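# Sort pump bottles: faulty ones into the grey tray

## Task

Five empty pump bottles sit on the table, and one or two of them have a defective pump: once the pump head is pushed down it does not spring back. Test the bottles, place each defective one in the grey tray, and leave every working one standing upright on the table outside the tray. Nothing may count on the robot to stay in place at the end. Release everything, move the grippers away, and make sure all objects settle shortly after you finish.

## Robot and tools

Robot: two 7-joint arms, left_arm and right_arm, each with a two-finger parallel gripper. The names are not image sides. left_arm is mounted on the +y side.

Frame: one shared scene frame. The origin is on the table top midway between the arms, +x points out over the table and +z points up. Positions are in metres. Orientations are quaternions written w first (qw, qx, qy, qz). Gripper geometry: the fingers extend along the gripper's +z axis and close along its x axis. end_effector_position is the point between the pads, and the fingertips lie 17.5 mm past it. A rotation-only command pivots about that point, which is 25 mm from the last joint's axis toward the gripper's -y.

The row format is shared by execute_actions and move. A row holds 20 numbers: the left arm's 10, then the right arm's 10, always both arms. Each arm's block is x, y, z, qw, qx, qy, qz, then gripper position, force_limit and speed. The first seven are an absolute target pose for that gripper in the scene frame, not an offset. The last three are each in [-1, 1]. position: +1 fully open (50 mm), about -0.65 pads touching, -1 to grip (the fingers close until blocked). force_limit: -1 is about 20 N per pad, 0 about 102 N, +1 about 185 N, and the actual force can be up to about 17% higher. speed: -1 is 20 mm/s, 0 is 85 mm/s, +1 is 150 mm/s. Zeros are real commands, so resend an idle gripper's last three numbers. To keep an arm still, resend the exact pose from the last result before it stopped, quaternion included. Reuse your own target quaternion rather than the drifting reported one.

execute_actions: argument actions, a list with zero or one item, plus optional pictures (boolean). An empty list just reports the state. An action item has rows (1 to 15 rows) and steps (up to 15, default 15). Each step lasts 1/30 s and the last row repeats to fill the steps. A wait item has only steps (up to 300), counted from the previous result, so your reply time uses some of them. A call is refused, and nothing is sent, if a target lies more than 0.6 m from that arm's last reported position along any of its gripper axes.

Per-step limits: each commanded pose is clipped to 70 mm and 16 degrees from the measured pose. Damped IK then tracks it and favours position over orientation. Once an action ends, the arm goes on only as far as its last clipped pose. Long moves therefore need several actions, and you should read the result before sending the remainder.

move: target is one 20-number row, and speed runs from 0.002 to 0.5 m/s (default 0.25). Turning is capped at twice the speed value in rad/s. Each gripper follows a straight line to its absolute pose and takes the shorter rotation. Both paths finish together and last 0.5 to 10 s; a path still unfinished after 10 s stops short. The path starts once the robot is at rest, or after at most 3 s. There is no collision avoidance, and grippers lag, wander and can exceed the speed near full reach. Finger settings take effect at the start. The result adds a move: line giving the ending (done, off_target, moving, held or fault) and the limits that acted, plus each gripper's distance from its target. limits=paced means the pose was clipped. limits=held means a check blocked steps, and the arm may then move fast.

wait: seconds, 0 to 10. Nothing new is sent meanwhile, but fingers keep moving.

zoom_image: camera (cam_head_left, cam_head_right, cam_high, cam_low, cam_left_wrist, cam_right_wrist) and region [x0, y0, x1, y1] in image pixels from the top-left corner. The region can be at most 504 by 504. All images are 504x504. Calibration lines give K, distortion and T_world_to_cam. Wrist-camera poses come from joint readings, and results note any camera whose numbers changed.

finished_scene: scene, the current scene's number. Replying without any tool call also ends the run.

Results: the state line shows left_arm | right_arm poses. Printed positions can be off, more so at long reach. A 'pose unreachable' line means the clearance check changed or blocked that arm's command, and HELD marks steps where the row was not fully sent. A 'Hand target' line shows where each arm is currently being driven. object_status values: 0 moving, 1 blocked while opening, 2 blocked while closing (a grip), 3 reached the setpoint or the pads met (usually empty). Gripper opening in mm is about (250 - position_measured) x 0.202. Fingers hold still until the position changes by at least 0.01, and only then do new force or speed values apply. To loosen a grip, open first. Lost grips re-close by themselves, except after a grip at force_limit -1. An off-centre grip on a fixed object fades over time.

The simulation keeps running while you compose replies.

Hazards: never let objects leave the table. Avoid drops, slams and hard pushes, and keep the arms apart. Faster contact hits harder, and aiming further past the contact presses harder. When press-testing pumps, push gently. A joint torque reaching its load limit (51.3 N m for waist, shoulder, upper arm roll and elbow; 32.3 for the wrist joints, counting held weight) freezes that arm for 10 s. MOTOR HOT warns at 60 °C, and at 75 °C the arm sinks (OVER-TEMPERATURE FAULT). Joint ranges: waist ±6.283, shoulder ±2.250, upper arm roll ±6.283, elbow ±2.580, forearm roll ±6.283, wrist pitch ±2.100, wrist roll ±6.283 rad. Elbows never fully straighten. Random tugs on held parts or pushes on loose objects may occur.

Each tool is called after "Emit:" in YAML: its name, and indented under it one key for each argument.

## Session

Emit:
execute_actions:
  actions: []

Scene clock: 0.00 s of 5100.00 s.
left_arm: end_effector_position=(+0.5118, -0.0208, +0.2003) position_measured=3 object_status=3 end_effector_quat_wxyz=(+0.284, +0.766, -0.161, +0.553) | right_arm: end_effector_position=(+0.4479, -0.1909, +0.1812) position_measured=3 object_status=3 end_effector_quat_wxyz=(+0.002, +0.630, +0.777, +0.000)
Joint positions: left_arm=[ 0.941  1.004 -0.999  2.312 -0.367 -1.492  1.06 ] | right_arm=[-0.058  0.431  0.001  1.654  0.002  1.053  1.513]
Joint velocities: left_arm=[ 0.001 -0.    -0.001 -0.     0.    -0.001 -0.   ] | right_arm=[ 0.     0.001  0.     0.    -0.    -0.     0.001]
Motor temperatures (°C, as the motors report them): left_arm=[27 26 27 30 31 27 34] | right_arm=[25 25 24 26 33 32 42]
Hand target (left_arm): +0.512, -0.021, +0.200; +0.284, +0.766, -0.161, +0.553
Hand target (right_arm): +0.448, -0.191, +0.181; +0.002, +0.630, +0.777, +0.000
camera_calibration (this result's frames):
cam_left_wrist: T_world_to_cam=[[0.358678, 0.0389705, 0.932648, -0.365467], [-0.536702, -0.80886, 0.240203, 0.248372], [0.763742, -0.586709, -0.269205, -0.184314], [0, 0, 0, 1]] pos_world=[0.405155, 0.107002, 0.231574]

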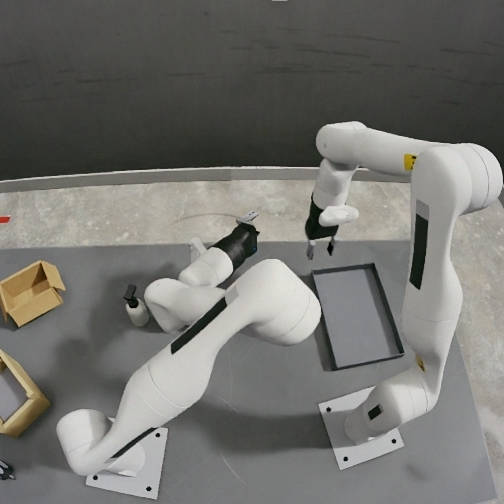

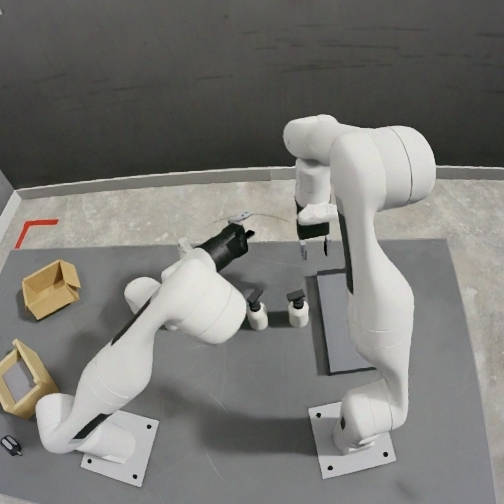

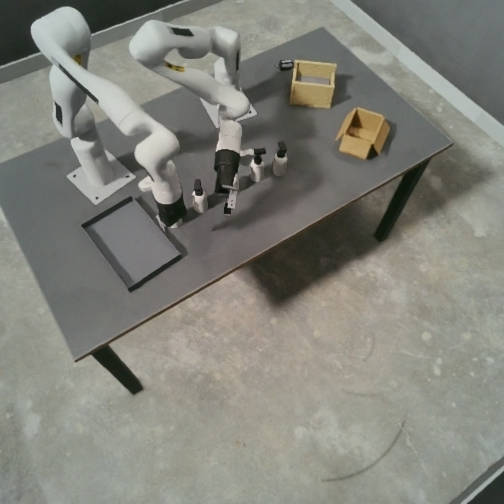

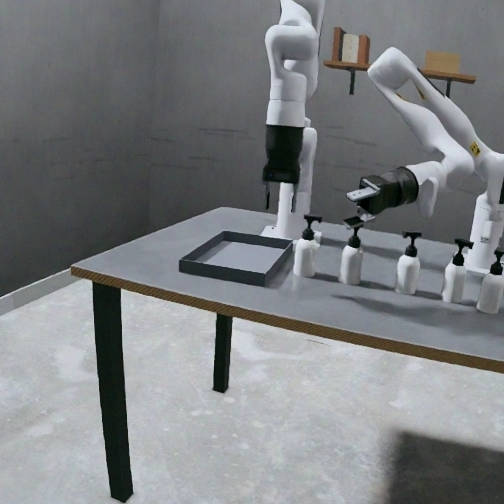

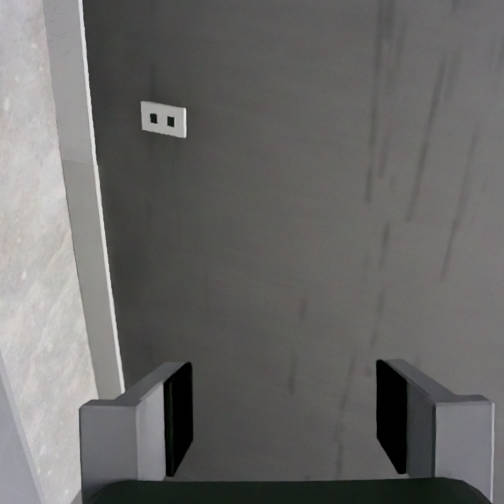

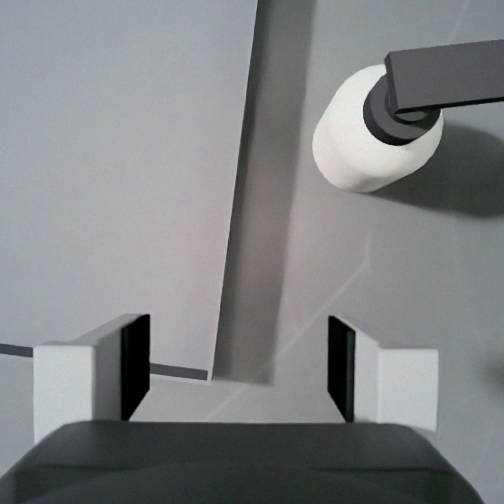

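Emit:
move:
  target: [0.512,-0.02,0.34,0.284,0.766,-0.161,0.553,1,0,0,0.448,-0.25,0.25,0,0.63,0.777,0,-0.66,0,1]
  speed: 0.2

Scene clock: 7.10 s of 5100.00 s.
left_arm: end_effector_position=(+0.5123, -0.0202, +0.3394) position_measured=3 object_status=3 end_effector_quat_wxyz=(+0.284, +0.766, -0.161, +0.553) | right_arm: end_effector_position=(+0.4478, -0.2503, +0.2501) position_measured=251 object_status=3 end_effector_quat_wxyz=(+0.000, +0.630, +0.777, -0.000)
Joint positions: left_arm=[ 1.129  0.6   -1.223  2.215 -0.687 -1.088  1.156] | right_arm=[ 0.053  0.348  0.03   1.544 -0.01   1.249  1.655]
Joint velocities: left_arm=[ 0.006 -0.005  0.    -0.    -0.003  0.002  0.001] | right_arm=[ 0.     0.    -0.001 -0.001 -0.001  0.    -0.   ]
Motor temperatures (°C, as the motors report them): left_arm=[27 26 27 30 31 27 34] | right_arm=[25 25 24 26 33 32 42]
Hand target (left_arm): +0.512, -0.020, +0.340; +0.284, +0.766, -0.161, +0.553
Hand target (right_arm): +0.448, -0.250, +0.250; +0.000, +0.630, +0.777, -0.000
Off the commanded pose (left_arm): 0.001 m, 0 deg.
Off the commanded pose (right_arm): 0.000 m, 0 deg.
After step 90, 2.77 s passed at rest.
move: done
camera_calibration (this result's frames):
cam_left_wrist: T_world_to_cam=[[0.358828, 0.039135, 0.932583, -0.495469], [-0.536222, -0.809156, 0.240276, 0.215401], [0.764009, -0.586289, -0.269363, -0.146919], [0, 0, 0, 1]] pos_world=[0.405538, 0.107546, 0.370736]
cam_right_wrist: T_world_to_cam=[[-0.212297, 0.976745, 0.0300032, 0.325523], [0.977182, 0.211977, 0.0134816, -0.361861], [0.00680811, 0.0321806, -0.999459, 0.418196], [0, 0, 0, 1]] pos_world=[0.419864, -0.254704, 0.413082]

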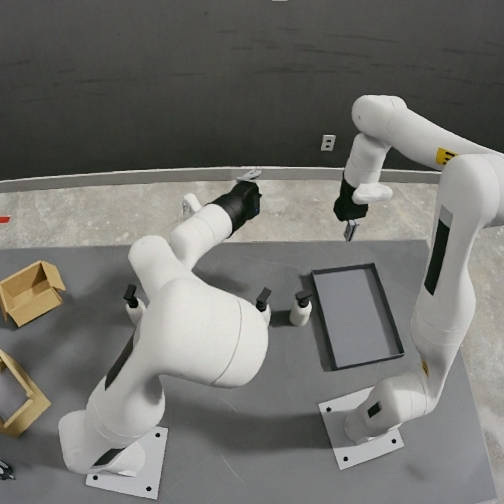

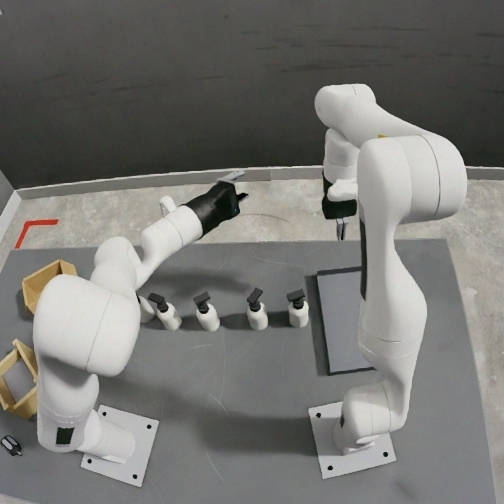

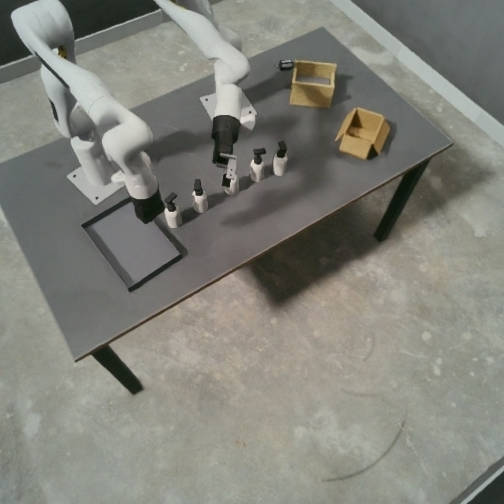

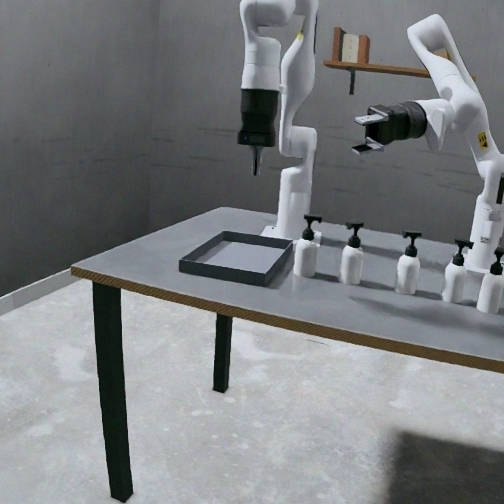

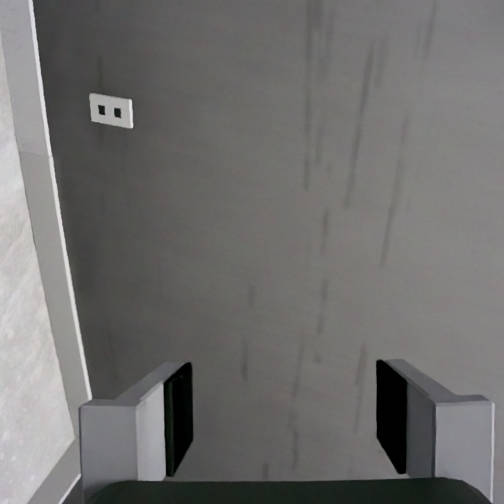

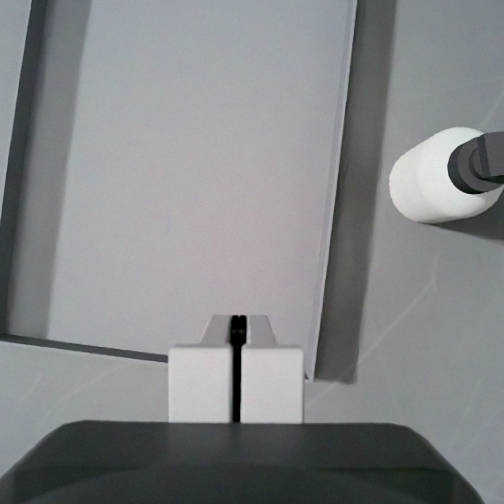

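Emit:
move:
  target: [0.40,0.46,0.40,0.284,0.766,-0.161,0.553,1,0,0,0.35,-0.143,0.2,0,0.63,0.777,0,-0.66,0,1]
  speed: 0.3

Scene clock: 13.07 s of 5100.00 s.
left_arm: end_effector_position=(+0.4009, +0.4587, +0.4008) position_measured=3 object_status=3 end_effector_quat_wxyz=(+0.287, +0.765, -0.160, +0.554) | right_arm: end_effector_position=(+0.3501, -0.1426, +0.1998) position_measured=251 object_status=3 end_effector_quat_wxyz=(-0.001, +0.630, +0.777, +0.001)
Joint positions: left_arm=[-0.59   0.516 -1.055  1.914 -1.765 -2.1    0.988] | right_arm=[-0.199  0.245 -0.061  1.868  0.016  1.028  1.304]
Joint velocities: left_arm=[-0.006  0.     0.001 -0.002  0.001  0.     0.001] | right_arm=[ 0.    -0.    -0.001 -0.001 -0.001  0.    -0.   ]
Motor temperatures (°C, as the motors report them): left_arm=[27 26 27 30 31 27 34] | right_arm=[25 25 24 26 33 32 42]
Hand target (left_arm): +0.401, +0.459, +0.401; +0.286, +0.765, -0.160, +0.554
Hand target (right_arm): +0.350, -0.143, +0.200; -0.001, +0.630, +0.777, +0.001
Off the commanded pose (left_arm): 0.002 m, 0 deg.
Off the commanded pose (right_arm): 0.001 m, 0 deg.
joint sent to its limit (left arm) — the command would take joint 6 (wrist pitch) past its lower limit, so that joint was sent only as far as its limit.
After step 90, 0.30 s passed at rest.
move: done
camera_calibration (this result's frames):
cam_left_wrist: T_world_to_cam=[[0.358167, 0.0442809, 0.932607, -0.533623], [-0.536987, -0.807362, 0.244564, 0.526228], [0.763781, -0.588393, -0.265392, 0.234966], [0, 0, 0, 1]] pos_world=[0.294241, 0.586738, 0.431322]
cam_right_wrist: T_world_to_cam=[[-0.21289, 0.976539, 0.0323906, 0.200826], [0.97705, 0.212524, 0.0143983, -0.288665], [0.00717672, 0.0347124, -0.999372, 0.365334], [0, 0, 0, 1]] pos_world=[0.322173, -0.147448, 0.362756]

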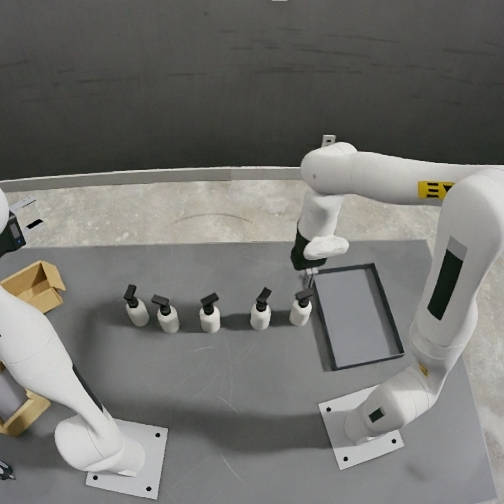

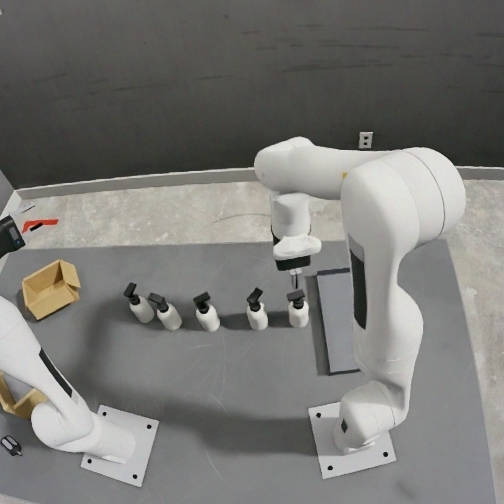

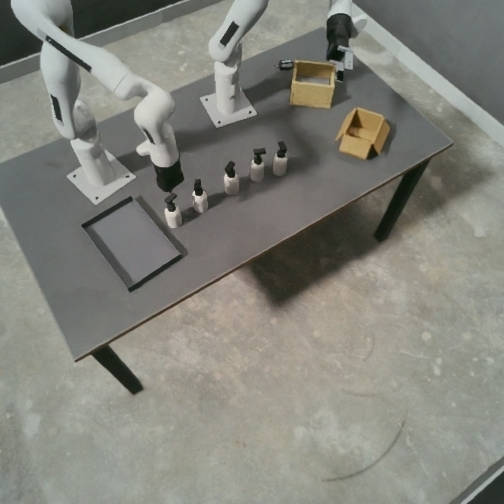

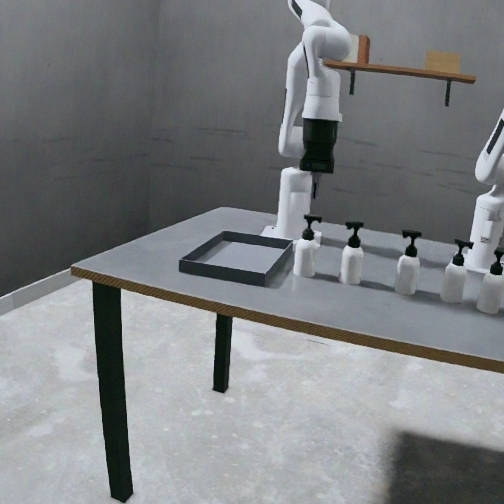

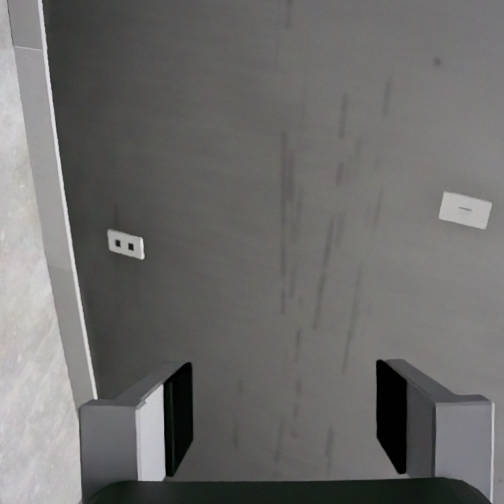

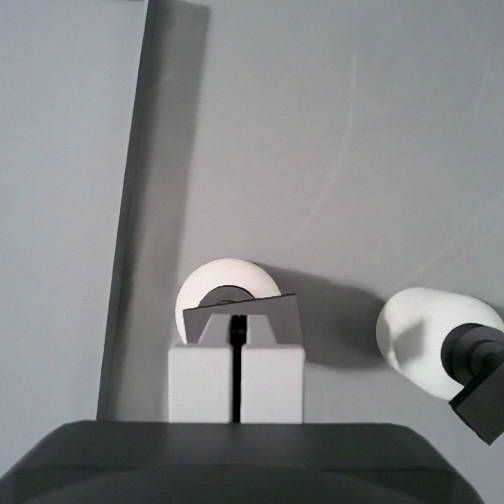

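Emit:
move:
  target: [0.40,0.46,0.40,0.287,0.765,-0.16,0.554,1,0,0,0.343,-0.149,0.17,0,0.63,0.777,0,-0.66,0,1]

Emit:
move:
  target: [0.40,0.46,0.40,0.287,0.765,-0.16,0.554,1,0,0,0.343,-0.149,0.139,0,0.63,0.777,0,-0.66,0,1]
  speed: 0.06

Emit:
move:
  target: [0.40,0.46,0.40,0.287,0.765,-0.16,0.554,1,0,0,0.343,-0.149,0.19,0,0.63,0.777,0,-0.66,0,1]
  speed: 0.15

Emit:
move:
  target: [0.40,0.46,0.40,0.287,0.765,-0.16,0.554,1,0,0,0.339,-0.042,0.2,0,0.63,0.777,0,-0.66,0,1]

Emit:
zoom_image:
  camera: "cam_low"
  region: [274,170,504,320]

Scene clock: 30.27 s of 5100.00 s.
left_arm: end_effector_position=(+0.4000, +0.4600, +0.4000) position_measured=3 object_status=3 end_effector_quat_wxyz=(+0.287, +0.765, -0.160, +0.554) | right_arm: end_effector_position=(+0.3431, -0.1489, +0.1700) position_measured=251 object_status=3 end_effector_quat_wxyz=(+0.000, +0.630, +0.777, +0.000)
Joint positions: left_arm=[-0.6    0.517 -1.046  1.913 -1.769 -2.1    0.984] | right_arm=[-0.194  0.269 -0.06   1.949  0.02   0.925  1.306]
Joint velocities: left_arm=[-0.002  0.001  0.001 -0.    -0.001  0.001 -0.   ] | right_arm=[ 0.     0.003  0.001  0.003 -0.    -0.004 -0.   ]
Motor temperatures (°C, as the motors report them): left_arm=[27 26 27 30 31 27 34] | right_arm=[25 25 24 26 33 32 42]
Hand target (left_arm): +0.400, +0.460, +0.400; +0.287, +0.765, -0.160, +0.554
Hand target (right_arm): +0.343, -0.149, +0.170; -0.000, +0.630, +0.777, +0.000
Off the commanded pose (left_arm): 0.000 m, 0 deg.
Off the commanded pose (right_arm): 0.000 m, 0 deg.
joint sent to its limit (left arm) — the command would take joint 6 (wrist pitch) past its lower limit, so that joint was sent only as far as its limit.
After step 90, 13.43 s passed at rest.
move: done
camera_calibration (this result's frames):
cam_left_wrist: T_world_to_cam=[[0.357454, 0.0446171, 0.932864, -0.532565], [-0.53791, -0.806706, 0.244699, 0.526977], [0.763465, -0.589266, -0.264361, 0.236252], [0, 0, 0, 1]] pos_world=[0.293463, 0.588093, 0.430316]
cam_right_wrist: T_world_to_cam=[[-0.212822, 0.976608, 0.0307054, 0.206769], [0.977065, 0.212485, 0.0139093, -0.279985], [0.00705951, 0.0329613, -0.999432, 0.335687], [0, 0, 0, 1]] pos_world=[0.315199, -0.153505, 0.333042]

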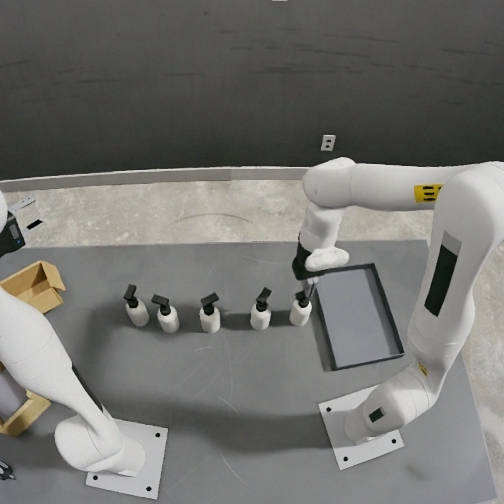

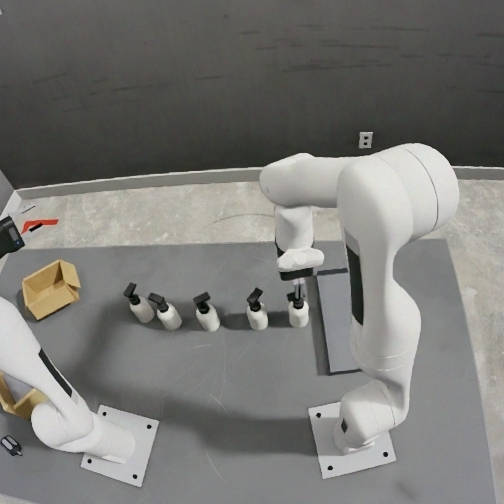

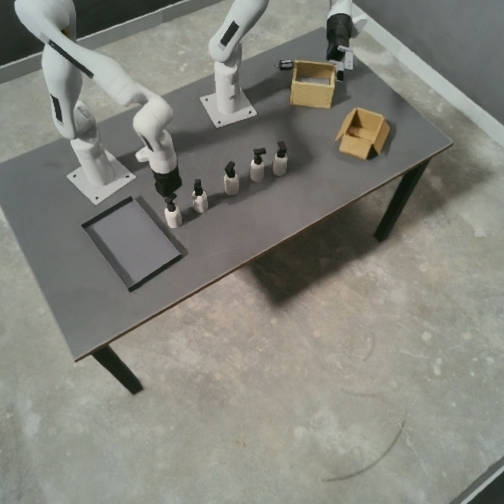

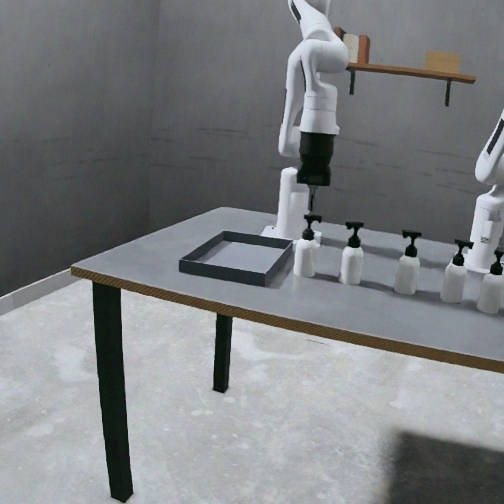

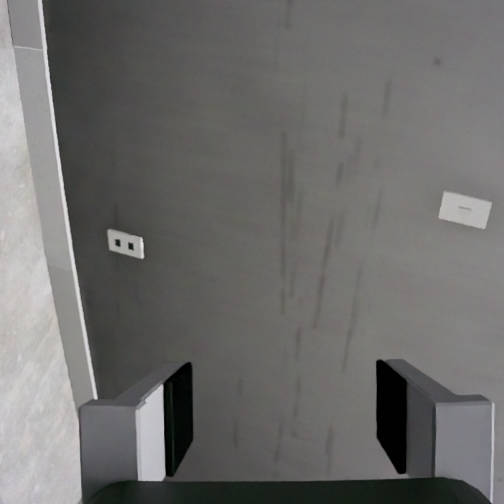

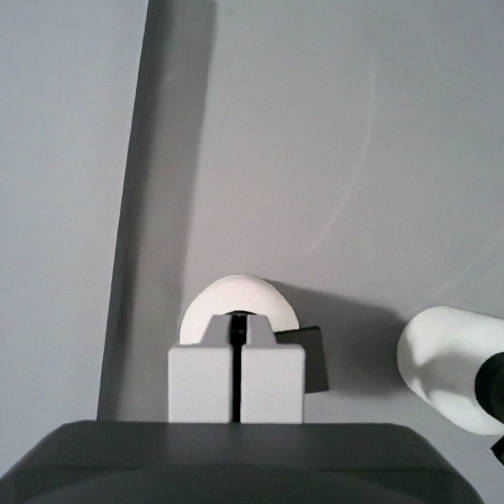

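Scene clock: 31.10 s of 5100.00 s.
left_arm: end_effector_position=(+0.4000, +0.4600, +0.4000) position_measured=3 object_status=3 end_effector_quat_wxyz=(+0.287, +0.765, -0.160, +0.554) | right_arm: end_effector_position=(+0.3453, -0.1479, +0.1433) position_measured=251 object_status=3 end_effector_quat_wxyz=(+0.002, +0.630, +0.777, +0.004)
Joint positions: left_arm=[-0.6    0.517 -1.046  1.913 -1.769 -2.1    0.984] | right_arm=[-0.195  0.311 -0.06   1.996  0.025  0.826  1.301]
Joint velocities: left_arm=[ 0.002 -0.    -0.001 -0.     0.001 -0.001  0.   ] | right_arm=[ 0.    -0.003 -0.     0.002 -0.    -0.003 -0.   ]
Motor temperatures (°C, as the motors report them): left_arm=[27 26 27 30 31 27 34] | right_arm=[25 25 24 26 33 32 42]
Hand target (left_arm): +0.400, +0.460, +0.400; +0.287, +0.765, -0.160, +0.554
Hand target (right_arm): +0.343, -0.149, +0.139; -0.000, +0.630, +0.777, +0.000
Off the commanded pose (left_arm): 0.000 m, 0 deg.
Off the commanded pose (right_arm): 0.005 m, 1 deg.
move: off_target (right_arm)
camera_calibration (this result's frames):
cam_left_wrist: T_world_to_cam=[[0.35746, 0.0446278, 0.932862, -0.532561], [-0.537841, -0.806756, 0.244688, 0.527003], [0.763511, -0.589198, -0.26438, 0.236243], [0, 0, 0, 1]] pos_world=[0.293439, 0.588123, 0.430313]
cam_right_wrist: T_world_to_cam=[[-0.212824, 0.976541, 0.032769, 0.206726], [0.976958, 0.212123, 0.0235903, -0.283386], [0.0160858, 0.0370345, -0.999185, 0.306344], [0, 0, 0, 1]] pos_world=[0.315925, -0.153108, 0.306005]

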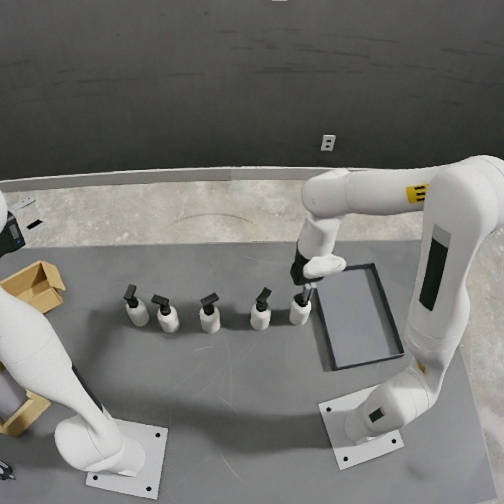

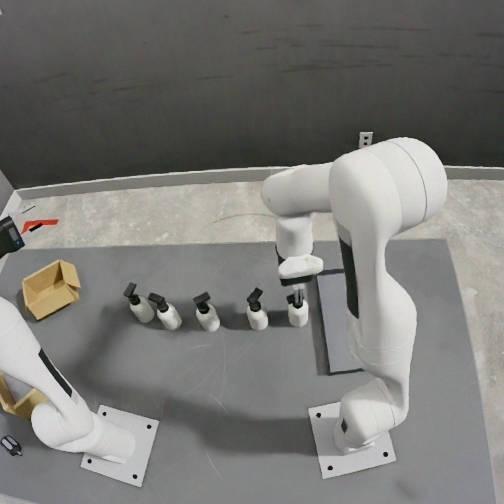

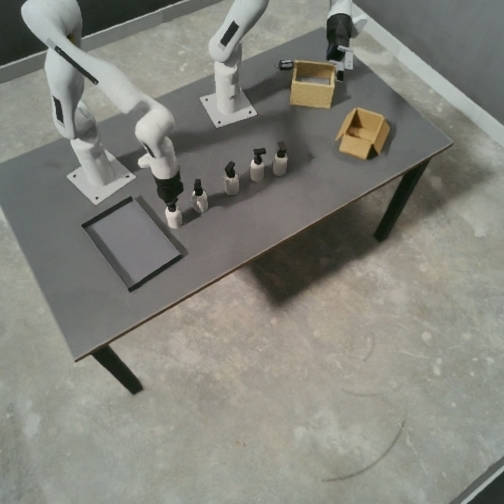

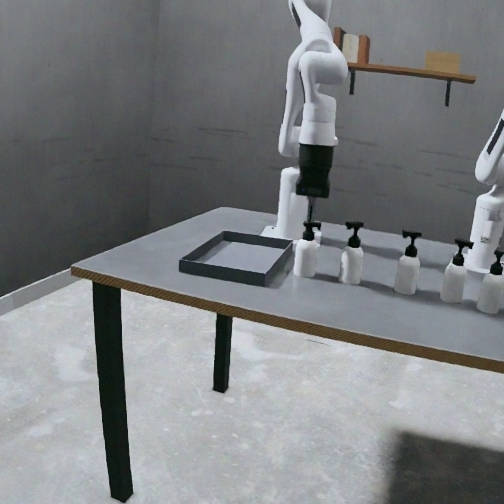

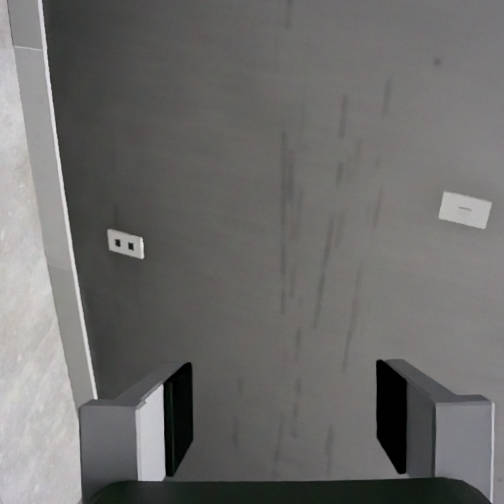

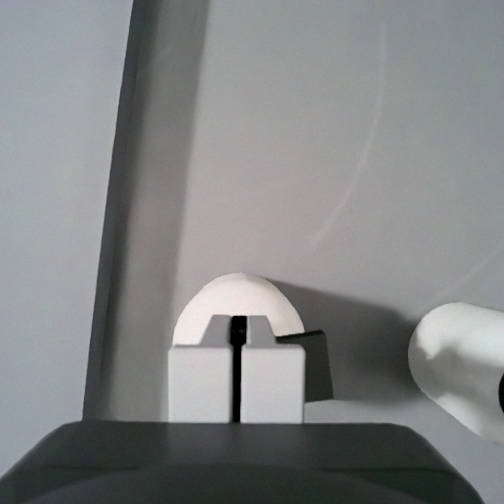

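Scene clock: 31.93 s of 5100.00 s.
left_arm: end_effector_position=(+0.4000, +0.4600, +0.4000) position_measured=3 object_status=3 end_effector_quat_wxyz=(+0.287, +0.765, -0.160, +0.554) | right_arm: end_effector_position=(+0.3428, -0.1491, +0.1899) position_measured=251 object_status=3 end_effector_quat_wxyz=(-0.000, +0.630, +0.777, -0.000)
Joint positions: left_arm=[-0.6    0.517 -1.046  1.913 -1.769 -2.1    0.984] | right_arm=[-0.194  0.239 -0.06   1.913  0.017  0.99   1.309]
Joint velocities: left_arm=[-0.    -0.    -0.001 -0.001  0.002 -0.     0.001] | right_arm=[-0.    -0.003  0.    -0.001  0.     0.003  0.   ]
Motor temperatures (°C, as the motors report them): left_arm=[27 26 27 30 31 27 34] | right_arm=[25 25 24 26 33 32 42]
Hand target (left_arm): +0.400, +0.460, +0.400; +0.287, +0.765, -0.160, +0.554
Hand target (right_arm): +0.343, -0.149, +0.190; +0.000, +0.630, +0.777, -0.000
Off the commanded pose (left_arm): 0.000 m, 0 deg.
Off the commanded pose (right_arm): 0.000 m, 0 deg.
move: done
camera_calibration (this result's frames):
cam_left_wrist: T_world_to_cam=[[0.35746, 0.044628, 0.932862, -0.532561], [-0.537841, -0.806756, 0.244688, 0.527003], [0.763512, -0.589197, -0.26438, 0.236243], [0, 0, 0, 1]] pos_world=[0.293438, 0.588124, 0.430313]
cam_right_wrist: T_world_to_cam=[[-0.21237, 0.976714, 0.0304778, 0.206198], [0.977166, 0.212044, 0.0136054, -0.279931], [0.00682592, 0.0326712, -0.999443, 0.355636], [0, 0, 0, 1]] pos_world=[0.314902, -0.153658, 0.352962]

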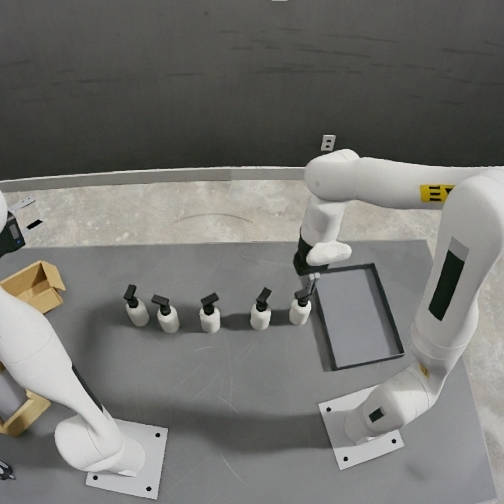

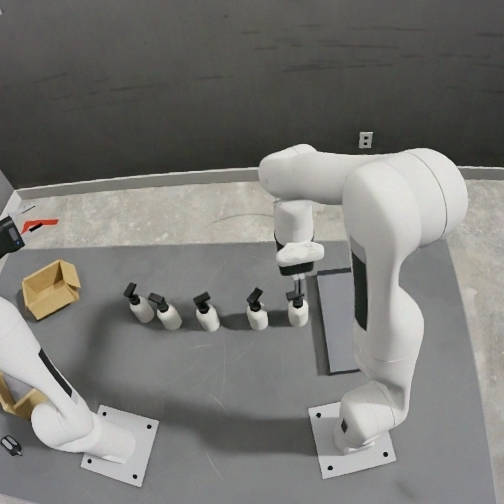

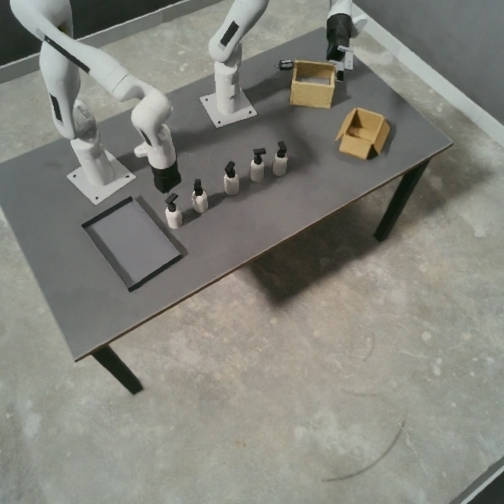

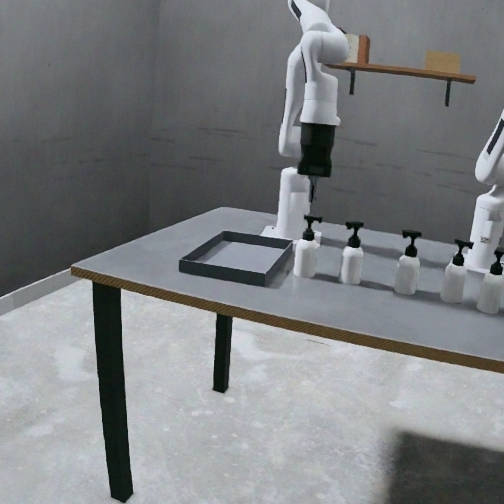

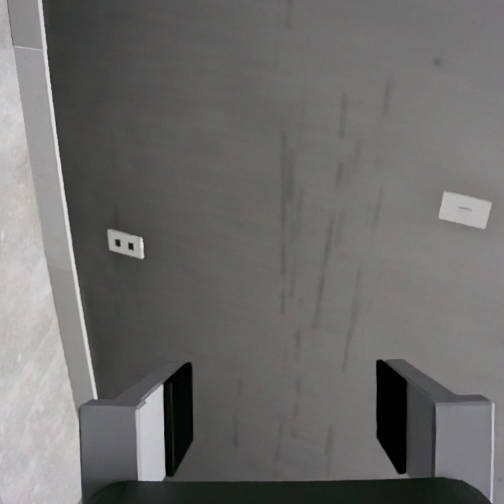

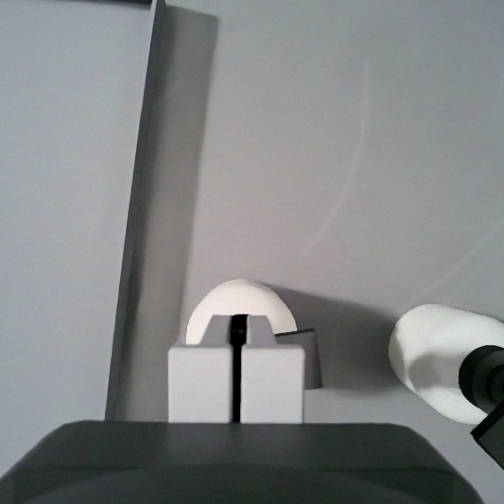

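Scene clock: 32.83 s of 5100.00 s.
left_arm: end_effector_position=(+0.4000, +0.4600, +0.4000) position_measured=3 object_status=3 end_effector_quat_wxyz=(+0.287, +0.765, -0.160, +0.554) | right_arm: end_effector_position=(+0.3389, -0.0419, +0.2003) position_measured=251 object_status=3 end_effector_quat_wxyz=(-0.000, +0.630, +0.776, +0.001)
Joint positions: left_arm=[-0.6    0.517 -1.046  1.913 -1.769 -2.1    0.984] | right_arm=[-0.392  0.33  -0.119  1.745  0.043  1.068  1.044]
Joint velocities: left_arm=[ 0.002  0.002 -0.001  0.    -0.001 -0.    -0.001] | right_arm=[-0.007  0.007 -0.004 -0.004  0.003  0.003 -0.004]
Motor temperatures (°C, as the motors report them): left_arm=[27 26 27 30 31 27 34] | right_arm=[25 25 24 26 33 32 42]
Hand target (left_arm): +0.400, +0.460, +0.400; +0.287, +0.765, -0.160, +0.554
Hand target (right_arm): +0.339, -0.042, +0.200; -0.000, +0.630, +0.777, +0.000
Off the commanded pose (left_arm): 0.000 m, 0 deg.
Off the commanded pose (right_arm): 0.000 m, 0 deg.
move: done
camera_calibration (this result's frames):
cam_left_wrist: T_world_to_cam=[[0.35746, 0.0446282, 0.932862, -0.532562], [-0.53784, -0.806756, 0.244688, 0.527003], [0.763512, -0.589197, -0.26438, 0.236243], [0, 0, 0, 1]] pos_world=[0.293438, 0.588124, 0.430313]
cam_right_wrist: T_world_to_cam=[[-0.211674, 0.976817, 0.031979, 0.0998181], [0.977312, 0.211303, 0.0145949, -0.299245], [0.00749923, 0.0343428, -0.999382, 0.362389], [0, 0, 0, 1]] pos_world=[0.310867, -0.046718, 0.36334]

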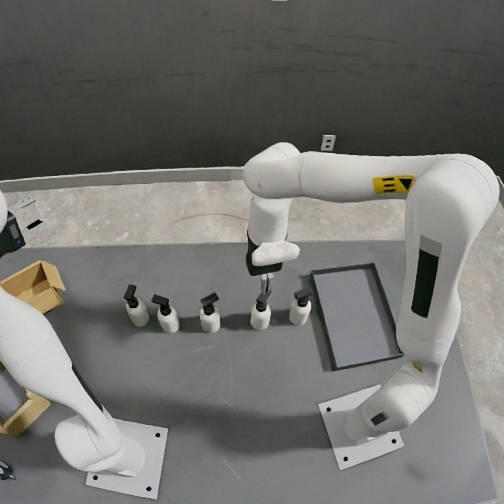

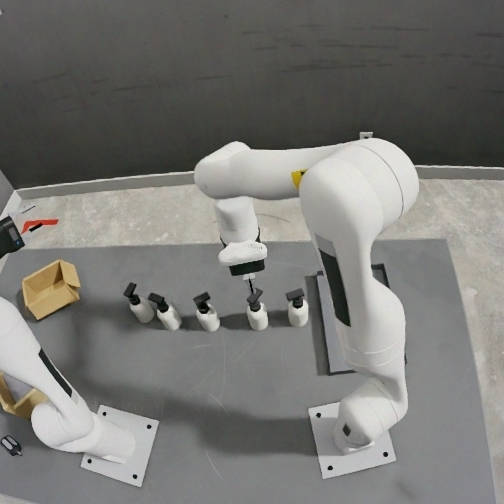

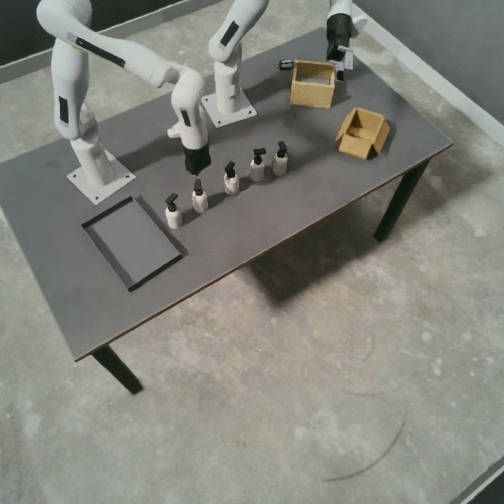

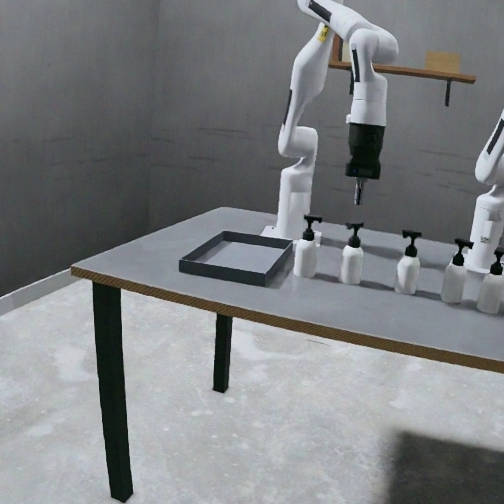

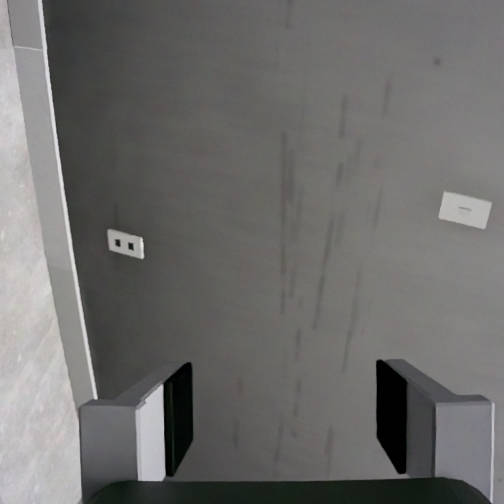

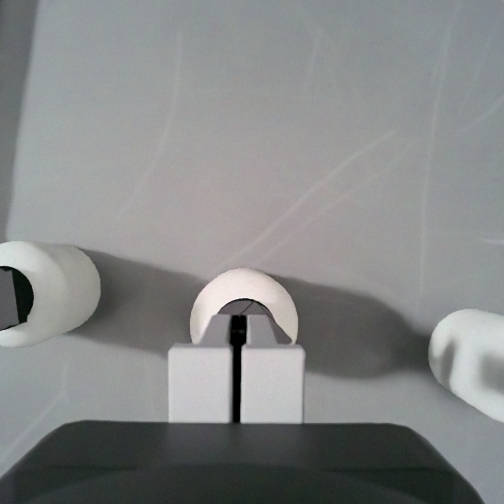

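Region (274, 170, 504, 320) of cam_low's 504x504 image, scaled by 2.191, with more detail than that image has; it fills the top 329 rows of this view, and the rest is white.

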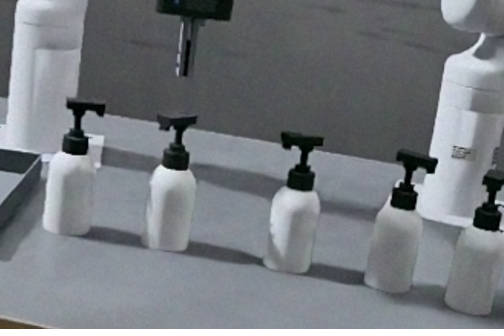

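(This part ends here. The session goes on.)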